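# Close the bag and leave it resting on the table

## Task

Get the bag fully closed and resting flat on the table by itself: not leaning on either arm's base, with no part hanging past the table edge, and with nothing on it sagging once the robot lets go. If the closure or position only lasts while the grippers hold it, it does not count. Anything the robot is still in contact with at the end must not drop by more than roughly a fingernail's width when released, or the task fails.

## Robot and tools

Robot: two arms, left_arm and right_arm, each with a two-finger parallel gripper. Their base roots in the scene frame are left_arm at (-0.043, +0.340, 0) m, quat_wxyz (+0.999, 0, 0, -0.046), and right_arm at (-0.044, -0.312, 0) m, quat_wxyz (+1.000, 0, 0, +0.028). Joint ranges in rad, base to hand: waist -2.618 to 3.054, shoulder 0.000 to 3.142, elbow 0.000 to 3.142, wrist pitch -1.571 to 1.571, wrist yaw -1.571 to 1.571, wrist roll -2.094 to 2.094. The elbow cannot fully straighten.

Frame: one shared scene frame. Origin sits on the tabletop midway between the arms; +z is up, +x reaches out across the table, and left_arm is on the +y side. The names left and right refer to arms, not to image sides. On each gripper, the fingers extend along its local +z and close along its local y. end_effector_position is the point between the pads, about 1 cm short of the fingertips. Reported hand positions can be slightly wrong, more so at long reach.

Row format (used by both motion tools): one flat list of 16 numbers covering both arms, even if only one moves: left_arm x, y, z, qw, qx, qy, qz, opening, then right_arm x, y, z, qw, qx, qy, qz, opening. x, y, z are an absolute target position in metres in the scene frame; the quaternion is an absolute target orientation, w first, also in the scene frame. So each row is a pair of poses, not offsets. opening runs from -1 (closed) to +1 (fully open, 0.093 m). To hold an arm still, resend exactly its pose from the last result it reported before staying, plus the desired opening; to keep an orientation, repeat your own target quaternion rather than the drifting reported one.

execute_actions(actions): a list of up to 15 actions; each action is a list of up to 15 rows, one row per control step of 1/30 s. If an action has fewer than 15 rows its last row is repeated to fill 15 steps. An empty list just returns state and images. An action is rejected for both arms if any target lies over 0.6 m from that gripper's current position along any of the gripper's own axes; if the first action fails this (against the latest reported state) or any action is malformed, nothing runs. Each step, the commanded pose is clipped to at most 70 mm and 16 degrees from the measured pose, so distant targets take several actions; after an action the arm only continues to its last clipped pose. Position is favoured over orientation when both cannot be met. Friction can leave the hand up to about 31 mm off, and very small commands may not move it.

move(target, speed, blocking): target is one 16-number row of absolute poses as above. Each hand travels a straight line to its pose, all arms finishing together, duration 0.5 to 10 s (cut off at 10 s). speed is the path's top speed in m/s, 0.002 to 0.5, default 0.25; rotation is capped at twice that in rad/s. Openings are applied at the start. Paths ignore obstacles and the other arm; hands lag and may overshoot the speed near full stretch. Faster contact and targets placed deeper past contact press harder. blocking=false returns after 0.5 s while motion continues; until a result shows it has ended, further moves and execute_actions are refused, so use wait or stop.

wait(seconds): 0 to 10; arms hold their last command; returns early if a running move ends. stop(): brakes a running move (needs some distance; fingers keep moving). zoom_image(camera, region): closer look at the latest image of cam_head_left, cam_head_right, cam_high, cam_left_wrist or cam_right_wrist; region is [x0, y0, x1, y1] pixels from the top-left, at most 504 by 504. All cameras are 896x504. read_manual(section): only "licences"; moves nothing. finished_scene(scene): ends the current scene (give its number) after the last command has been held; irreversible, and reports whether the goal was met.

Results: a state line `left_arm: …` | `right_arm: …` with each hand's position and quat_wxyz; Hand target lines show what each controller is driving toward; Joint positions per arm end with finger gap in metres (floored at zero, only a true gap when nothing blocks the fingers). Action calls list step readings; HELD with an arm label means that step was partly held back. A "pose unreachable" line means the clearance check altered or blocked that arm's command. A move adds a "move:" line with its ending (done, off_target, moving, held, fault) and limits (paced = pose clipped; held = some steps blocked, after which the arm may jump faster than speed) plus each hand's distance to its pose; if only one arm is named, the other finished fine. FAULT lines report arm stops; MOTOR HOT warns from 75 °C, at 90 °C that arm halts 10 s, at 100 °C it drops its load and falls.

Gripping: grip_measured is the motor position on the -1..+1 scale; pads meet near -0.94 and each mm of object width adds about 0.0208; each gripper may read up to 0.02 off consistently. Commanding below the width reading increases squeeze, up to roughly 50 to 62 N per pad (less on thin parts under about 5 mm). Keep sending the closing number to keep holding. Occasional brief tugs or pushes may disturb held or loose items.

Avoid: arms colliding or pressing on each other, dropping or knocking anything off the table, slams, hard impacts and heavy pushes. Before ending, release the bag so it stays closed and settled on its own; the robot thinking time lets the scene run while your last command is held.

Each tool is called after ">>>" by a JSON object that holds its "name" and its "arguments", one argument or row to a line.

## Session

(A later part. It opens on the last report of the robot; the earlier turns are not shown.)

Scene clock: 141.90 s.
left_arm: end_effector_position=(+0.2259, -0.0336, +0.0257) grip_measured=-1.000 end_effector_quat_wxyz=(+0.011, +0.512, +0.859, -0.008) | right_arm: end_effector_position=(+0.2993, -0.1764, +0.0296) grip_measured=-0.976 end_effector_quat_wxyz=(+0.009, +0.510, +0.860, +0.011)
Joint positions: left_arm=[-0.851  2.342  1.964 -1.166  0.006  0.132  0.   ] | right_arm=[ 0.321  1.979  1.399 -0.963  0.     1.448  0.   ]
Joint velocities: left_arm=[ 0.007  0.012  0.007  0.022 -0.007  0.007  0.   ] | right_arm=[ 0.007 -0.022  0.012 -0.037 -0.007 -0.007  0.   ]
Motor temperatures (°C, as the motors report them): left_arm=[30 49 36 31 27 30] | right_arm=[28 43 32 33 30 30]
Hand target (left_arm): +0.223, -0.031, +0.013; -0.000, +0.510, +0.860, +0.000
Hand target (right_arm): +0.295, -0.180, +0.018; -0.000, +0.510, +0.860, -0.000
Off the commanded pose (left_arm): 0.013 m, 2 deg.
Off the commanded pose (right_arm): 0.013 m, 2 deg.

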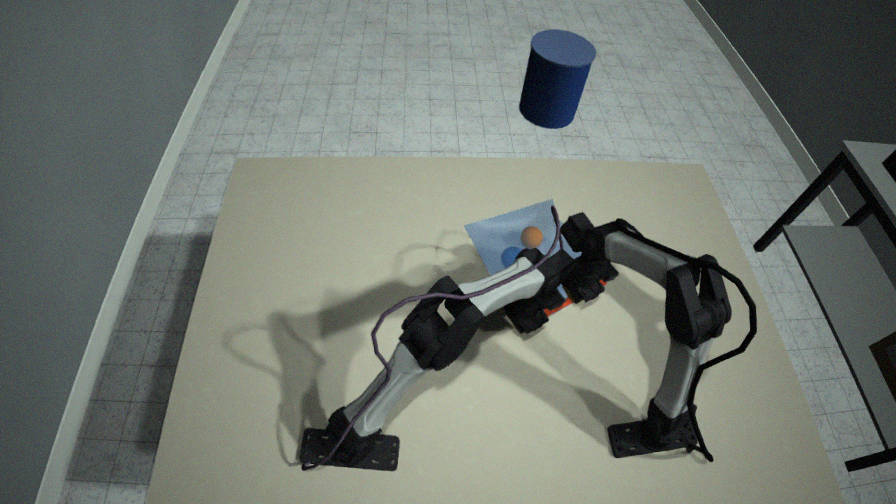

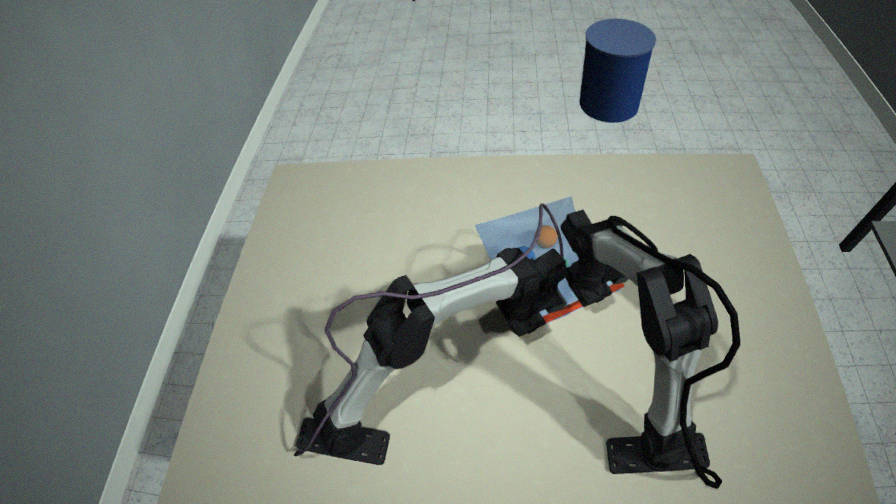

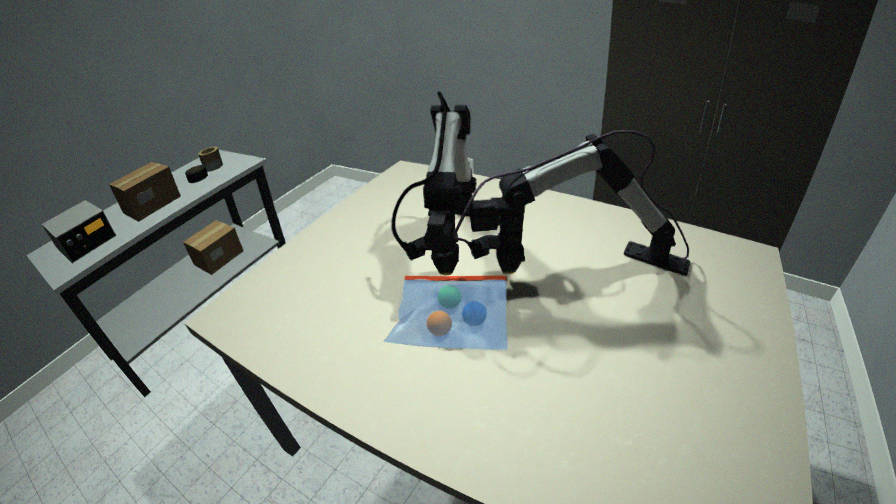

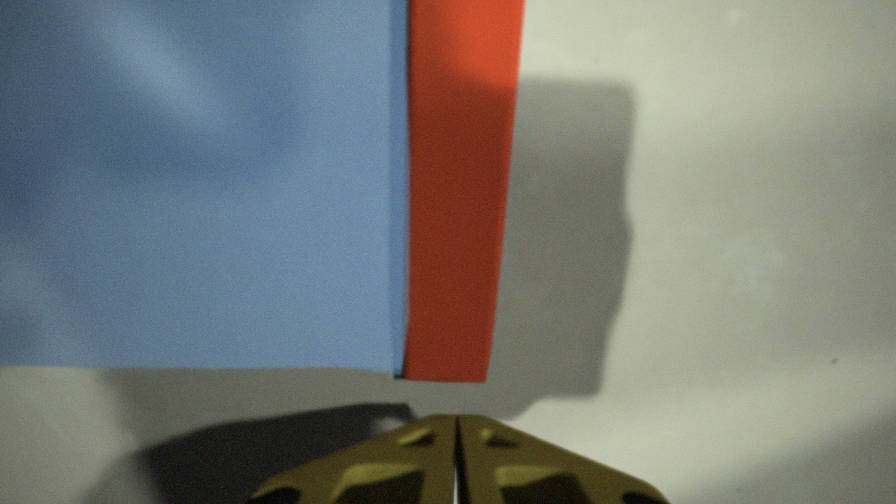

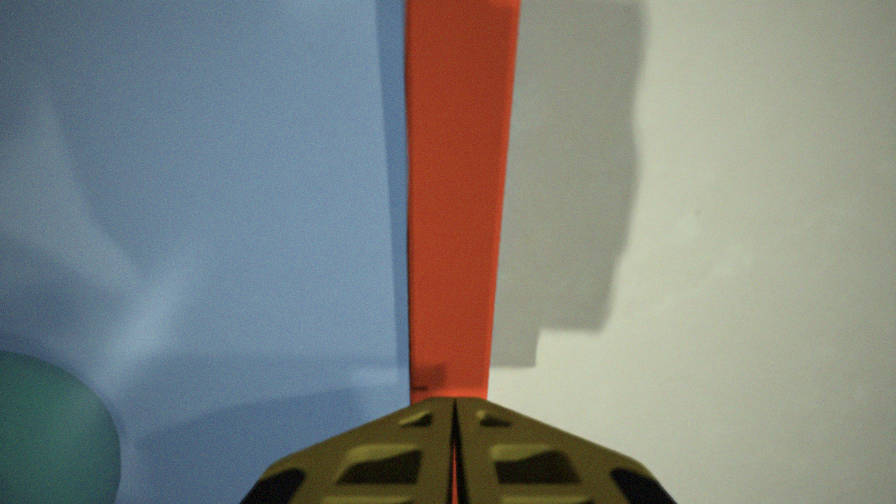

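>>> {"name": "execute_actions", "arguments": {
  "actions": [
    [[0.226,-0.034,-0.002,0,0.5099,0.8602,0,-1,0.295,-0.1802,0.003,0,0.5099,0.8602,0,-1],[0.226,-0.034,-0.007,0,0.5099,0.8602,0,-1,0.295,-0.1802,-0.002,0,0.5099,0.8602,0,-1],[0.226,-0.034,-0.011,0,0.5099,0.8602,0,-1,0.2941,-0.1806,-0.006,0,0.5099,0.8602,0,-1],[0.226,-0.034,-0.011,0,0.5099,0.8602,0,-1,0.2922,-0.1813,-0.008,0,0.5099,0.8602,0,-1],[0.2251,-0.0328,-0.016,0,0.5099,0.8602,0,-1,0.2903,-0.182,-0.013,0,0.5099,0.8602,0,-1],[0.2242,-0.0316,-0.02,0,0.5099,0.8602,0,-1,0.2885,-0.1828,-0.018,0,0.5099,0.8602,0,-1],[0.2234,-0.0304,-0.024,0,0.5099,0.8602,0,-1,0.2866,-0.1835,-0.023,0,0.5099,0.8602,0,-1],[0.2225,-0.0291,-0.028,0,0.5099,0.8602,0,-1,0.2848,-0.1842,-0.028,0,0.5099,0.8602,0,-1],[0.2216,-0.0279,-0.032,0,0.5099,0.8602,0,-1,0.2829,-0.185,-0.033,0,0.5099,0.8602,0,-1],[0.2207,-0.0267,-0.035,0,0.5099,0.8602,0,-1,0.2829,-0.185,-0.033,0,0.5099,0.8602,0,-1]],
    [[0.2234,-0.0304,-0.013,0,0.5099,0.8602,0,-1,0.289,-0.1826,-0.015,0,0.5099,0.8602,0,-1],[0.226,-0.034,0.005,0,0.5099,0.8602,0,-1,0.295,-0.1802,0.005,0,0.5099,0.8602,0,-1],[0.226,-0.034,0.02,0,0.5099,0.8602,0,-1,0.295,-0.1802,0.02,0,0.5099,0.8602,0,-1],[0.226,-0.034,0.033,0,0.5099,0.8602,0,-1,0.295,-0.1802,0.033,0,0.5099,0.8602,0,-1],[0.226,-0.034,0.038,0,0.5099,0.8602,0,-1,0.299,-0.188,0.038,0,0.5099,0.8602,0,-1],[0.2278,-0.037,0.038,0,0.5099,0.8602,0,-1,0.3046,-0.199,0.038,0,0.5099,0.8602,0,-1],[0.2297,-0.0403,0.038,0,0.5099,0.8602,0,-1,0.3102,-0.2102,0.038,0,0.5099,0.8602,0,-1],[0.2315,-0.0435,0.038,0,0.5099,0.8602,0,-1,0.3158,-0.2214,0.038,0,0.5099,0.8602,0,-1],[0.2334,-0.0467,0.038,0,0.5099,0.8602,0,-1,0.3214,-0.2326,0.038,0,0.5099,0.8602,0,-1],[0.2334,-0.0467,0.034,0,0.5099,0.8602,0,-1,0.3214,-0.2326,0.035,0,0.5099,0.8602,0,-1],[0.2334,-0.0467,0.03,0,0.5099,0.8602,0,-1,0.3214,-0.2326,0.032,0,0.5099,0.8602,0,-1],[0.2334,-0.0467,0.025,0,0.5099,0.8602,0,-1,0.3214,-0.2326,0.028,0,0.5099,0.8602,0,-1],[0.2334,-0.0467,0.021,0,0.5099,0.8602,0,-1,0.3214,-0.2326,0.024,0,0.5099,0.8602,0,-1],[0.2334,-0.0467,0.017,0,0.5099,0.8602,0,-1,0.3214,-0.2326,0.021,0,0.5099,0.8602,0,-1],[0.2334,-0.0467,0.013,0,0.5099,0.8602,0,-1,0.3214,-0.2326,0.018,0,0.5099,0.8602,0,-1]]
  ]
}}

Scene clock: 149.73 s.
left_arm: end_effector_position=(+0.2418, -0.0556, +0.0414) grip_measured=-1.000 end_effector_quat_wxyz=(+0.034, +0.511, +0.859, -0.018) | right_arm: end_effector_position=(+0.3266, -0.2379, +0.0326) grip_measured=-0.976 end_effector_quat_wxyz=(+0.014, +0.531, +0.847, +0.011)
Joint positions: left_arm=[-0.851  2.411  2.145 -1.227  0.006  0.13   0.   ] | right_arm=[ 0.143  2.     1.442 -0.977  0.003  1.319  0.   ]
Joint velocities: left_arm=[ 0.007  0.271  0.002  0.022 -0.051 -0.007  0.   ] | right_arm=[ 0.002  0.227 -0.002 -0.007 -0.11  -0.198  0.   ]
Motor temperatures (°C, as the motors report them): left_arm=[30 51 37 31 27 30] | right_arm=[28 44 32 33 30 30]
Hand target (left_arm): +0.233, -0.046, +0.015; +0.000, +0.510, +0.860, +0.000
Hand target (right_arm): +0.322, -0.233, +0.019; +0.001, +0.510, +0.860, +0.000
Off the commanded pose (left_arm): 0.031 m, 4 deg.
Off the commanded pose (right_arm): 0.016 m, 3 deg.
Step readings (end_effector_position; steps 1 to 15: 1st action; 16 to 30: 2nd action):
0: left_arm (+0.2259, -0.0336, +0.0257) | right_arm (+0.2993, -0.1764, +0.0296)
1: left_arm (+0.2262, -0.0340, +0.0250) | right_arm (+0.2996, -0.1763, +0.0283)
2: left_arm (+0.2271, -0.0354, +0.0237) | right_arm (+0.2999, -0.1762, +0.0259)
4: left_arm (+0.2289, -0.0378, +0.0183) | right_arm (+0.2979, -0.1769, +0.0172)
8: left_arm (+0.2297, -0.0389, +0.0105) | right_arm (+0.2988, -0.1766, +0.0129)
15: left_arm (+0.2297, -0.0389, +0.0094) | right_arm (+0.2991, -0.1764, +0.0128)
16: left_arm (+0.2296, -0.0388, +0.0105) | right_arm (+0.2989, -0.1765, +0.0135)
17: left_arm (+0.2295, -0.0386, +0.0122) | right_arm (+0.2993, -0.1764, +0.0158)
19: left_arm (+0.2303, -0.0398, +0.0174) | right_arm (+0.2999, -0.1761, +0.0201)
23: left_arm (+0.2347, -0.0458, +0.0392) | right_arm (+0.3092, -0.1894, +0.0351)
30: end_effector_position above

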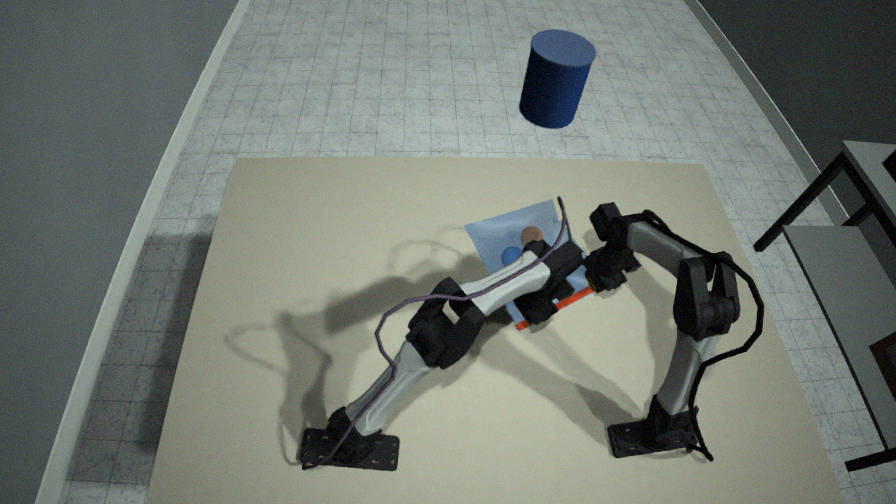

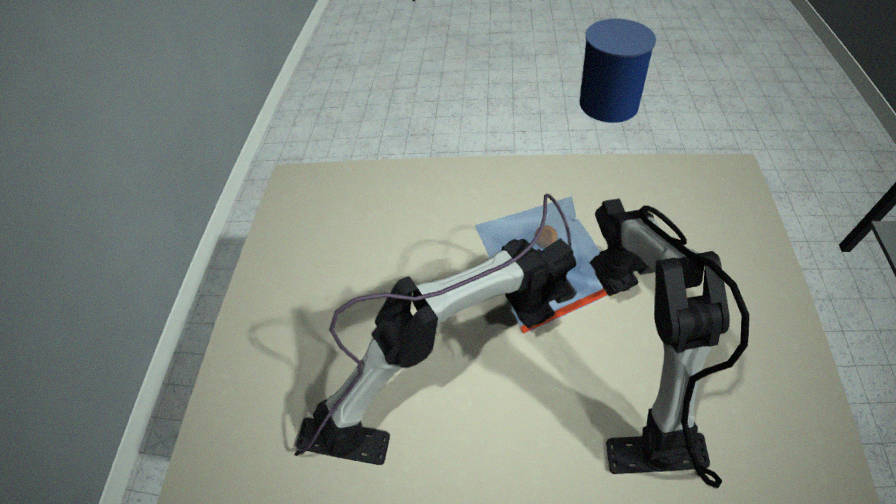

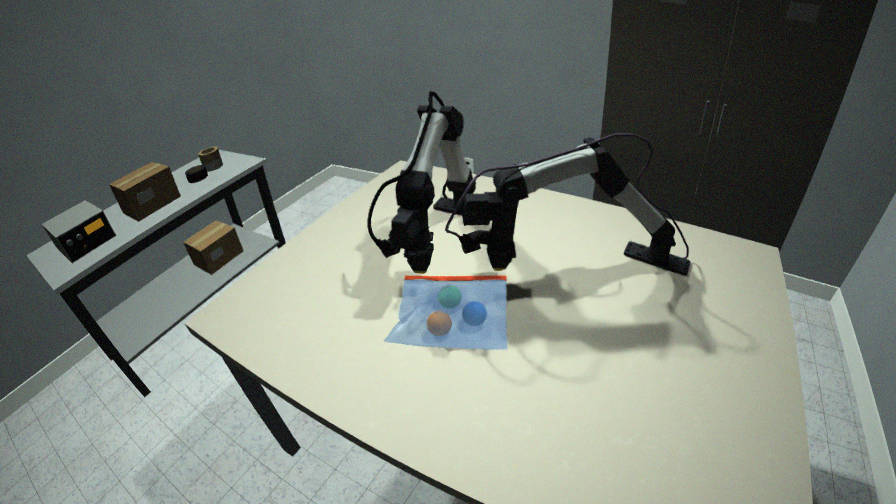

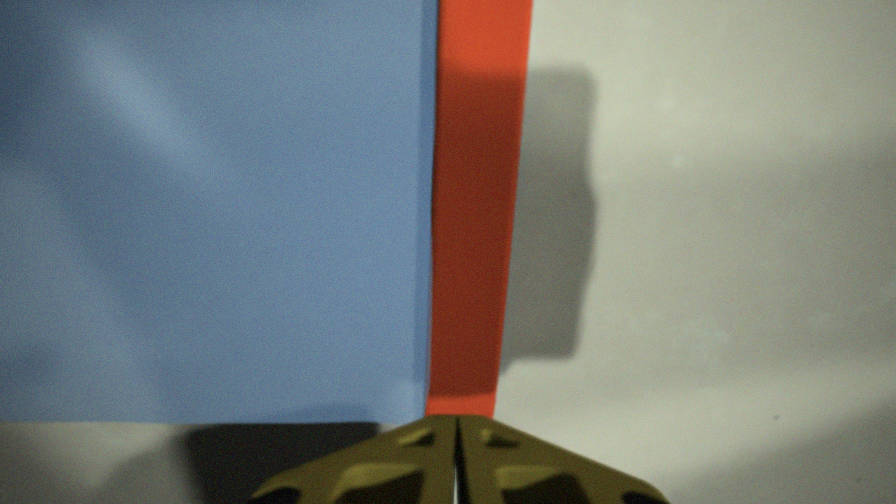

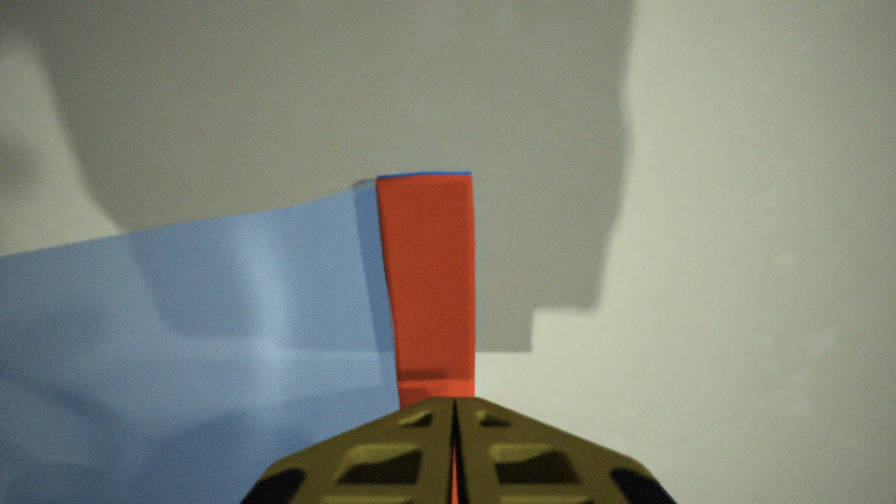

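>>> {"name": "wait", "arguments": {
  "seconds": 0
}}

Scene clock: 150.40 s.
left_arm: end_effector_position=(+0.2405, -0.0538, +0.0277) grip_measured=-1.000 end_effector_quat_wxyz=(+0.021, +0.511, +0.859, -0.012) | right_arm: end_effector_position=(+0.3243, -0.2351, +0.0250) grip_measured=-0.976 end_effector_quat_wxyz=(+0.007, +0.516, +0.856, +0.004)
Joint positions: left_arm=[-0.851  2.44   2.145 -1.227  0.006  0.13   0.   ] | right_arm=[ 0.152  2.021  1.442 -0.977  0.003  1.293  0.   ]
Joint velocities: left_arm=[ 0.017 -0.012 -0.002  0.022 -0.007 -0.022  0.   ] | right_arm=[ 0.007  0.002 -0.007 -0.037 -0.051 -0.051  0.   ]
Motor temperatures (°C, as the motors report them): left_arm=[30 51 37 31 27 30] | right_arm=[28 44 32 33 30 30]
Hand target (left_arm): +0.233, -0.046, +0.015; +0.000, +0.511, +0.860, +0.000
Hand target (right_arm): +0.322, -0.233, +0.018; +0.001, +0.510, +0.860, +0.000
Off the commanded pose (left_arm): 0.018 m, 3 deg.
Off the commanded pose (right_arm): 0.008 m, 1 deg.

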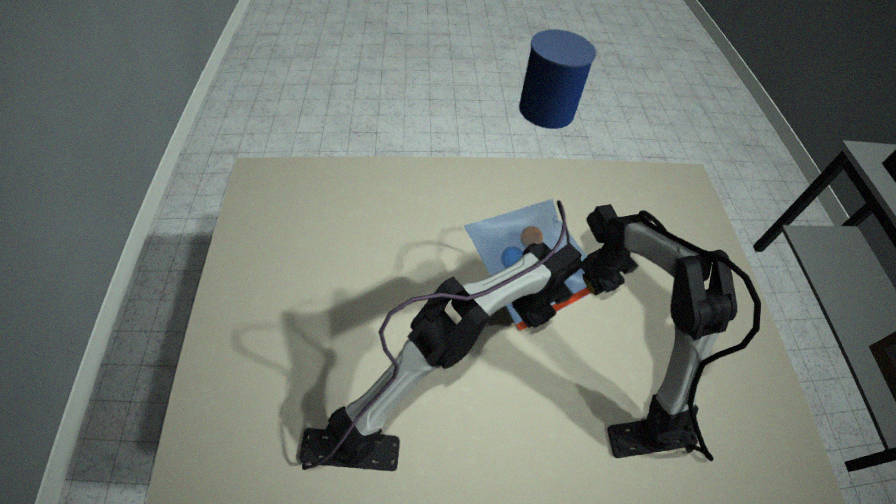

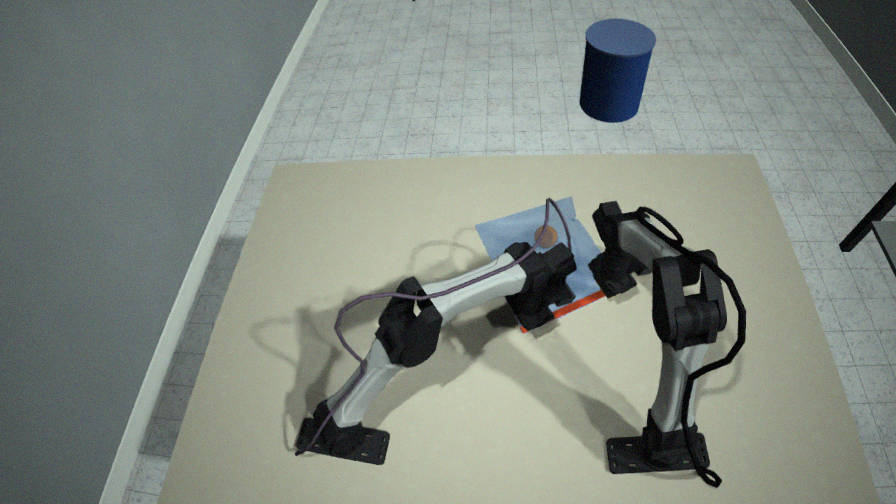

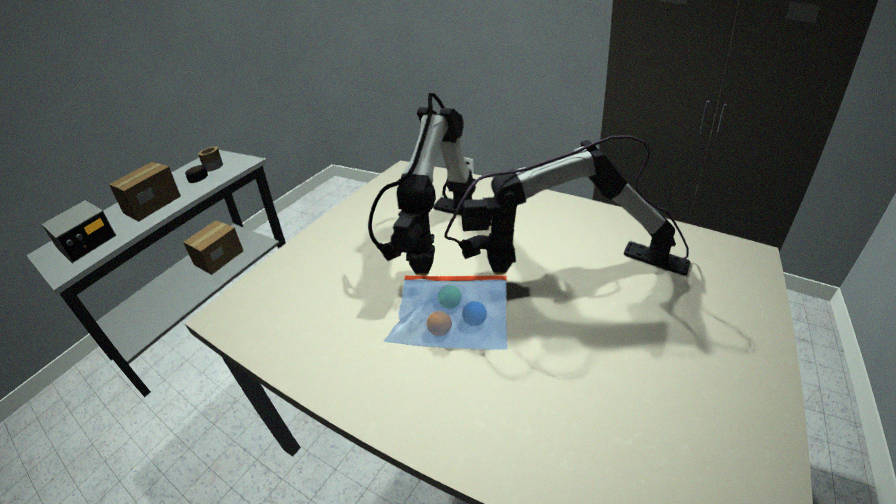

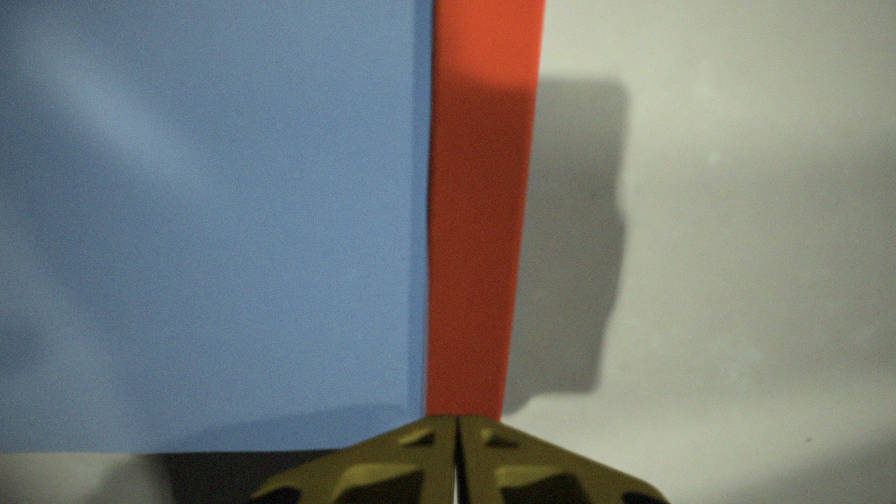

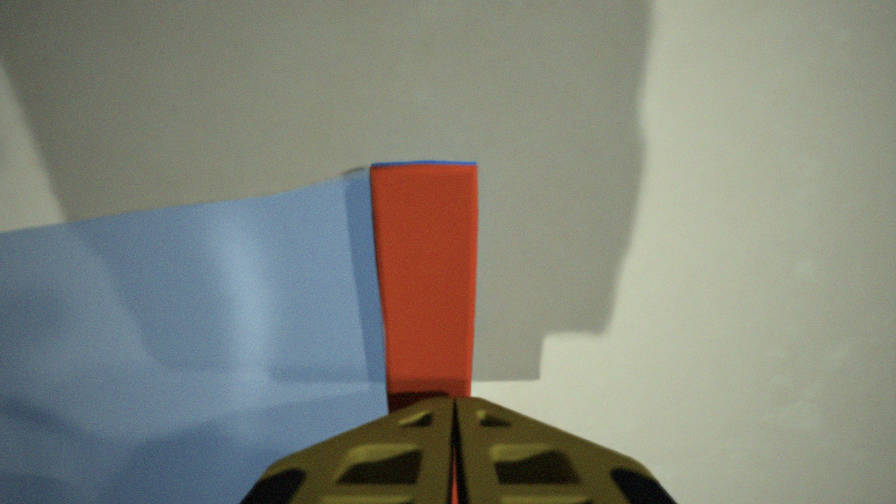

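>>> {"name": "execute_actions", "arguments": {
  "actions": [
    [[0.2334,-0.0467,-0.002,0,0.5099,0.8602,0,-1,0.3275,-0.2313,0.014,0,0.5099,0.8602,0,-1],[0.2334,-0.0467,-0.007,0,0.5099,0.8602,0,-1,0.3275,-0.2313,0.008,0,0.5099,0.8602,0,-1],[0.2334,-0.0467,-0.011,0,0.5099,0.8602,0,-1,0.3275,-0.2313,0.003,0,0.5099,0.8602,0,-1],[0.2334,-0.0467,-0.011,0,0.5099,0.8602,0,-1,0.3275,-0.2313,-0.002,0,0.5099,0.8602,0,-1],[0.2325,-0.0455,-0.016,0,0.5099,0.8602,0,-1,0.3265,-0.2315,-0.006,0,0.5099,0.8602,0,-1],[0.2316,-0.0443,-0.02,0,0.5099,0.8602,0,-1,0.3246,-0.2319,-0.008,0,0.5099,0.8602,0,-1],[0.2308,-0.0431,-0.024,0,0.5099,0.8602,0,-1,0.3226,-0.2324,-0.013,0,0.5099,0.8602,0,-1],[0.2299,-0.0418,-0.028,0,0.5099,0.8602,0,-1,0.3207,-0.2328,-0.018,0,0.5099,0.8602,0,-1],[0.229,-0.0406,-0.032,0,0.5099,0.8602,0,-1,0.3187,-0.2332,-0.023,0,0.5099,0.8602,0,-1],[0.2281,-0.0394,-0.035,0,0.5099,0.8602,0,-1,0.3168,-0.2336,-0.028,0,0.5099,0.8602,0,-1],[0.2281,-0.0394,-0.035,0,0.5099,0.8602,0,-1,0.3148,-0.2341,-0.033,0,0.5099,0.8602,0,-1]],
    [[0.2308,-0.0431,-0.013,0,0.5099,0.8602,0,-1,0.321,-0.2327,-0.015,0,0.5099,0.8602,0,-1],[0.2334,-0.0467,0.005,0,0.5099,0.8602,0,-1,0.3275,-0.2313,0.005,0,0.5099,0.8602,0,-1],[0.2334,-0.0467,0.02,0,0.5099,0.8602,0,-1,0.3275,-0.2313,0.02,0,0.5099,0.8602,0,-1],[0.2334,-0.0467,0.033,0,0.5099,0.8602,0,-1,0.3275,-0.2313,0.033,0,0.5099,0.8602,0,-1],[0.2334,-0.0467,0.038,0,0.5099,0.8602,0,-1,0.3275,-0.2313,0.038,0,0.5099,0.8602,0,-1],[0.235,-0.0514,0.038,0,0.5099,0.8602,0,-1,0.3289,-0.2357,0.038,0,0.5099,0.8602,0,-1],[0.2365,-0.0561,0.038,0,0.5099,0.8602,0,-1,0.3303,-0.2401,0.038,0,0.5099,0.8602,0,-1],[0.238,-0.0608,0.038,0,0.5099,0.8602,0,-1,0.3316,-0.2446,0.038,0,0.5099,0.8602,0,-1],[0.2396,-0.0655,0.038,0,0.5099,0.8602,0,-1,0.333,-0.249,0.038,0,0.5099,0.8602,0,-1],[0.2396,-0.0655,0.034,0,0.5099,0.8602,0,-1,0.333,-0.249,0.035,0,0.5099,0.8602,0,-1],[0.2396,-0.0655,0.03,0,0.5099,0.8602,0,-1,0.333,-0.249,0.032,0,0.5099,0.8602,0,-1],[0.2396,-0.0655,0.025,0,0.5099,0.8602,0,-1,0.333,-0.249,0.028,0,0.5099,0.8602,0,-1],[0.2396,-0.0655,0.021,0,0.5099,0.8602,0,-1,0.333,-0.249,0.024,0,0.5099,0.8602,0,-1],[0.2396,-0.0655,0.017,0,0.5099,0.8602,0,-1,0.333,-0.249,0.021,0,0.5099,0.8602,0,-1],[0.2396,-0.0655,0.013,0,0.5099,0.8602,0,-1,0.333,-0.249,0.018,0,0.5099,0.8602,0,-1]]
  ]
}}

>>> {"name": "wait", "arguments": {
  "seconds": 0.5
}}

Scene clock: 156.57 s.
left_arm: end_effector_position=(+0.2498, -0.0752, +0.0416) grip_measured=-1.000 end_effector_quat_wxyz=(+0.039, +0.511, +0.859, -0.021) | right_arm: end_effector_position=(+0.3369, -0.2479, +0.0342) grip_measured=-0.976 end_effector_quat_wxyz=(+0.012, +0.515, +0.857, +0.009)
Joint positions: left_arm=[-0.861  2.521  2.345 -1.305  0.006  0.12   0.   ] | right_arm=[ 0.112  2.034  1.499 -1.006  0.003  1.252  0.   ]
Joint velocities: left_arm=[-0.012  0.276 -0.012 -0.095  0.007 -0.037  0.   ] | right_arm=[-0.022  0.1   -0.012  0.081 -0.051 -0.095  0.   ]
Motor temperatures (°C, as the motors report them): left_arm=[30 52 37 31 27 30] | right_arm=[28 45 33 33 30 30]
Hand target (left_arm): +0.240, -0.065, +0.015; +0.001, +0.511, +0.860, +0.000
Hand target (right_arm): +0.333, -0.249, +0.019; +0.000, +0.510, +0.860, +0.000
Off the commanded pose (left_arm): 0.032 m, 5 deg.
Off the commanded pose (right_arm): 0.017 m, 2 deg.
Step readings (end_effector_position; steps 1 to 15: 1st action; 16 to 30: 2nd action):
0: left_arm (+0.2405, -0.0538, +0.0277) | right_arm (+0.3243, -0.2351, +0.0250)
1: left_arm (+0.2404, -0.0537, +0.0262) | right_arm (+0.3241, -0.2351, +0.0244)
2: left_arm (+0.2402, -0.0533, +0.0234) | right_arm (+0.3245, -0.2350, +0.0231)
4: left_arm (+0.2382, -0.0506, +0.0152) | right_arm (+0.3264, -0.2347, +0.0180)
8: left_arm (+0.2384, -0.0509, +0.0097) | right_arm (+0.3275, -0.2344, +0.0140)
15: left_arm (+0.2391, -0.0518, +0.0101) | right_arm (+0.3269, -0.2345, +0.0129)
16: left_arm (+0.2390, -0.0517, +0.0114) | right_arm (+0.3267, -0.2346, +0.0135)
17: left_arm (+0.2388, -0.0515, +0.0130) | right_arm (+0.3273, -0.2344, +0.0160)
19: left_arm (+0.2398, -0.0528, +0.0180) | right_arm (+0.3298, -0.2339, +0.0202)
23: left_arm (+0.2448, -0.0600, +0.0396) | right_arm (+0.3352, -0.2340, +0.0342)
30: end_effector_position above

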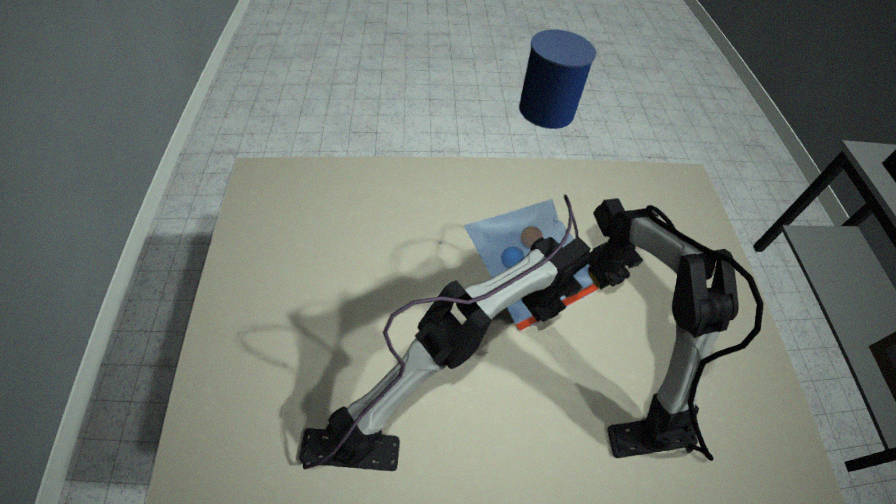

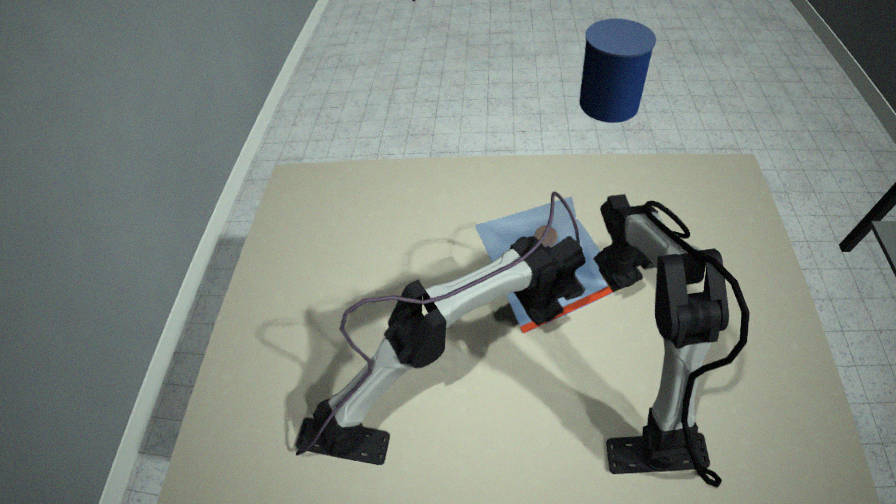

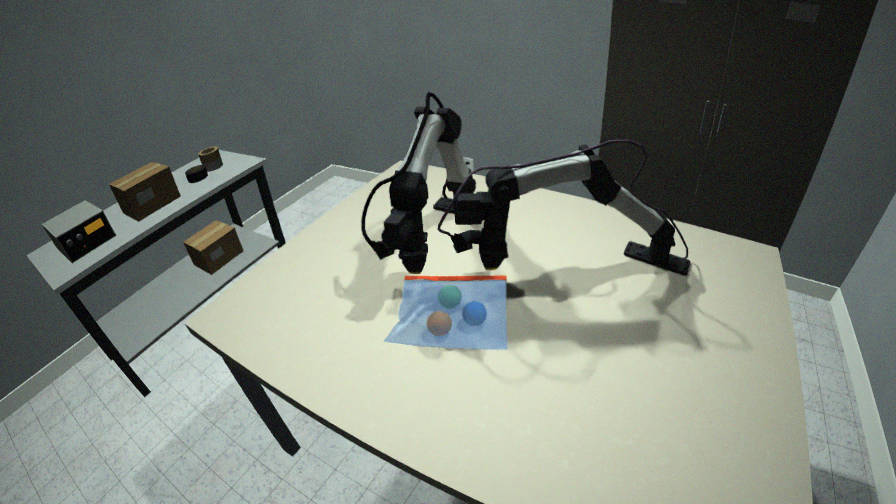

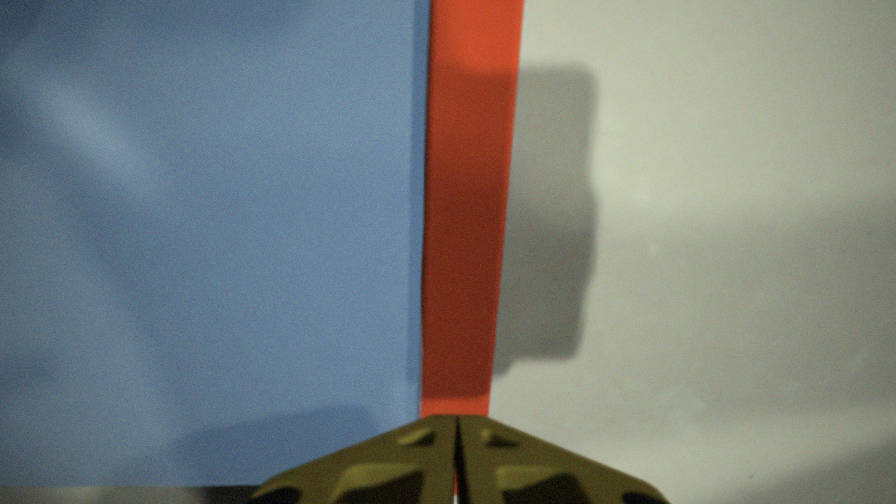

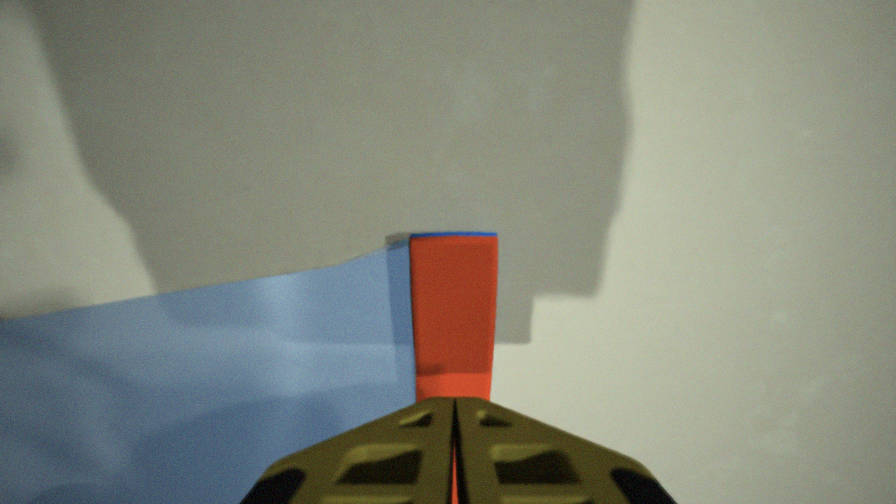

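Scene clock: 157.07 s.
left_arm: end_effector_position=(+0.2461, -0.0704, +0.0238) grip_measured=-1.000 end_effector_quat_wxyz=(+0.017, +0.511, +0.860, -0.011) | right_arm: end_effector_position=(+0.3384, -0.2476, +0.0299) grip_measured=-0.976 end_effector_quat_wxyz=(+0.012, +0.512, +0.859, +0.008)
Joint positions: left_arm=[-0.861  2.557  2.345 -1.318  0.006  0.118  0.   ] | right_arm=[ 0.112  2.045  1.499 -0.996  0.003  1.244  0.   ]
Joint velocities: left_arm=[ 0.017 -0.012  0.002  0.007 -0.051  0.081  0.   ] | right_arm=[ 0.012  0.012 -0.017 -0.007 -0.007 -0.037  0.   ]
Motor temperatures (°C, as the motors report them): left_arm=[30 53 37 31 27 30] | right_arm=[28 45 33 33 30 30]
Hand target (left_arm): +0.240, -0.065, +0.015; +0.001, +0.511, +0.860, +0.000
Hand target (right_arm): +0.333, -0.249, +0.018; +0.000, +0.510, +0.860, -0.000
Off the commanded pose (left_arm): 0.014 m, 2 deg.
Off the commanded pose (right_arm): 0.013 m, 2 deg.
wait: 0.50 s; at rest by 0.33 s

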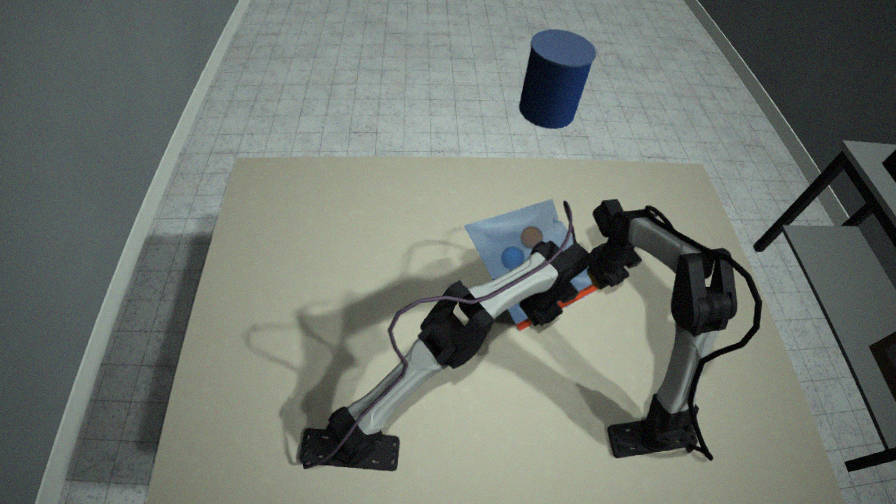

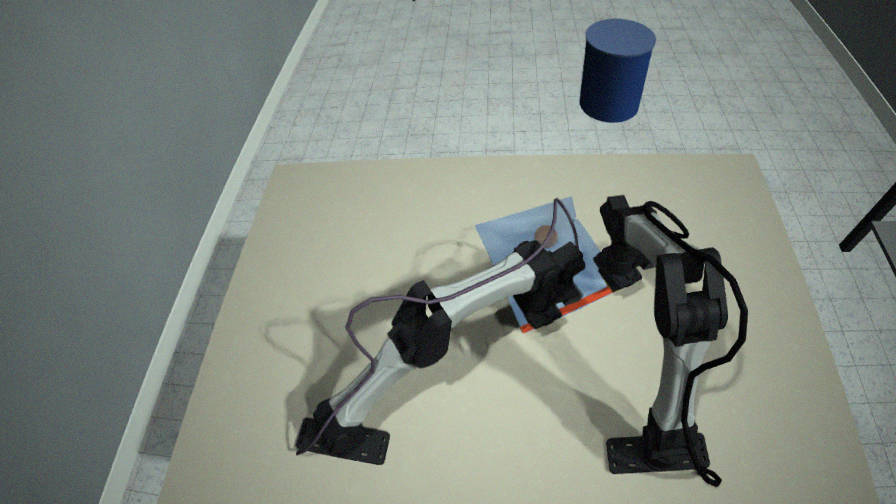

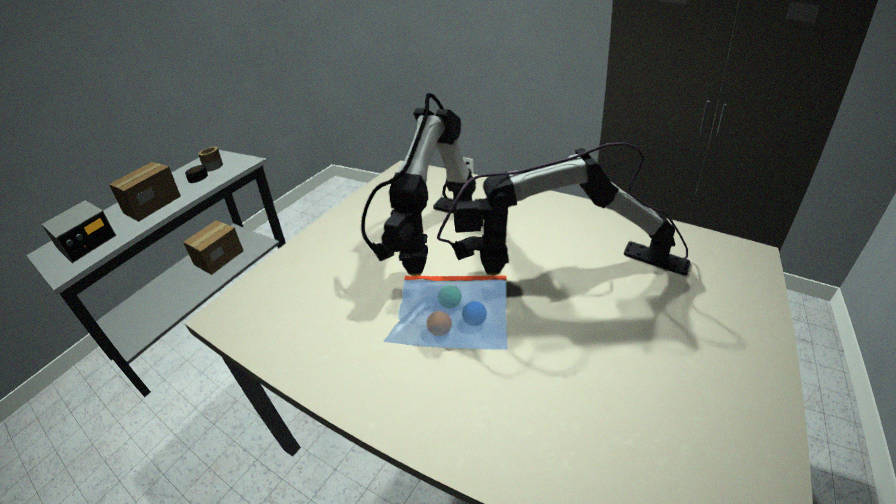

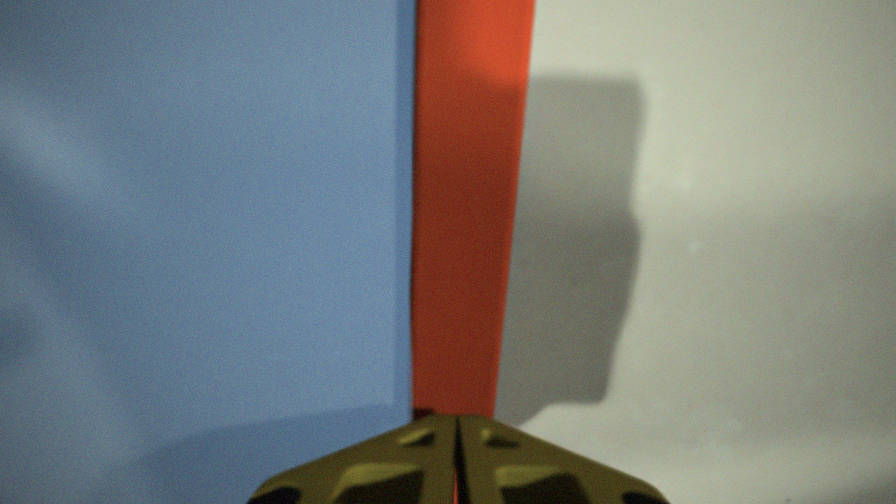

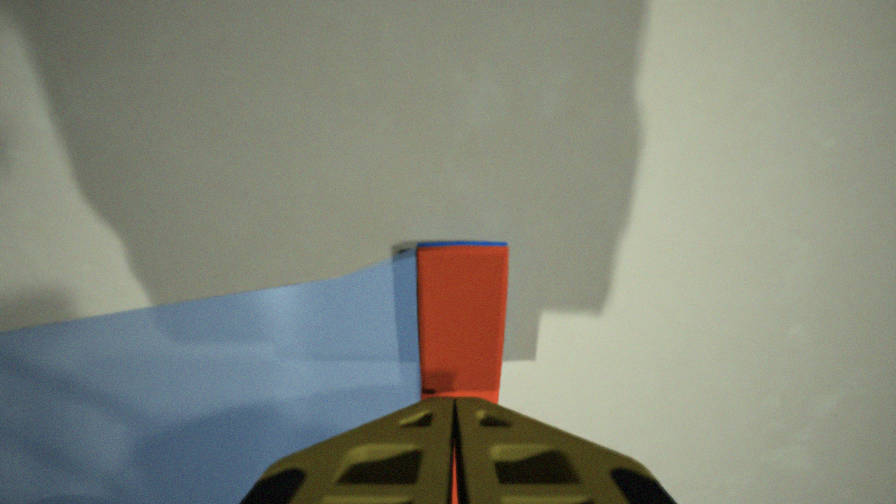

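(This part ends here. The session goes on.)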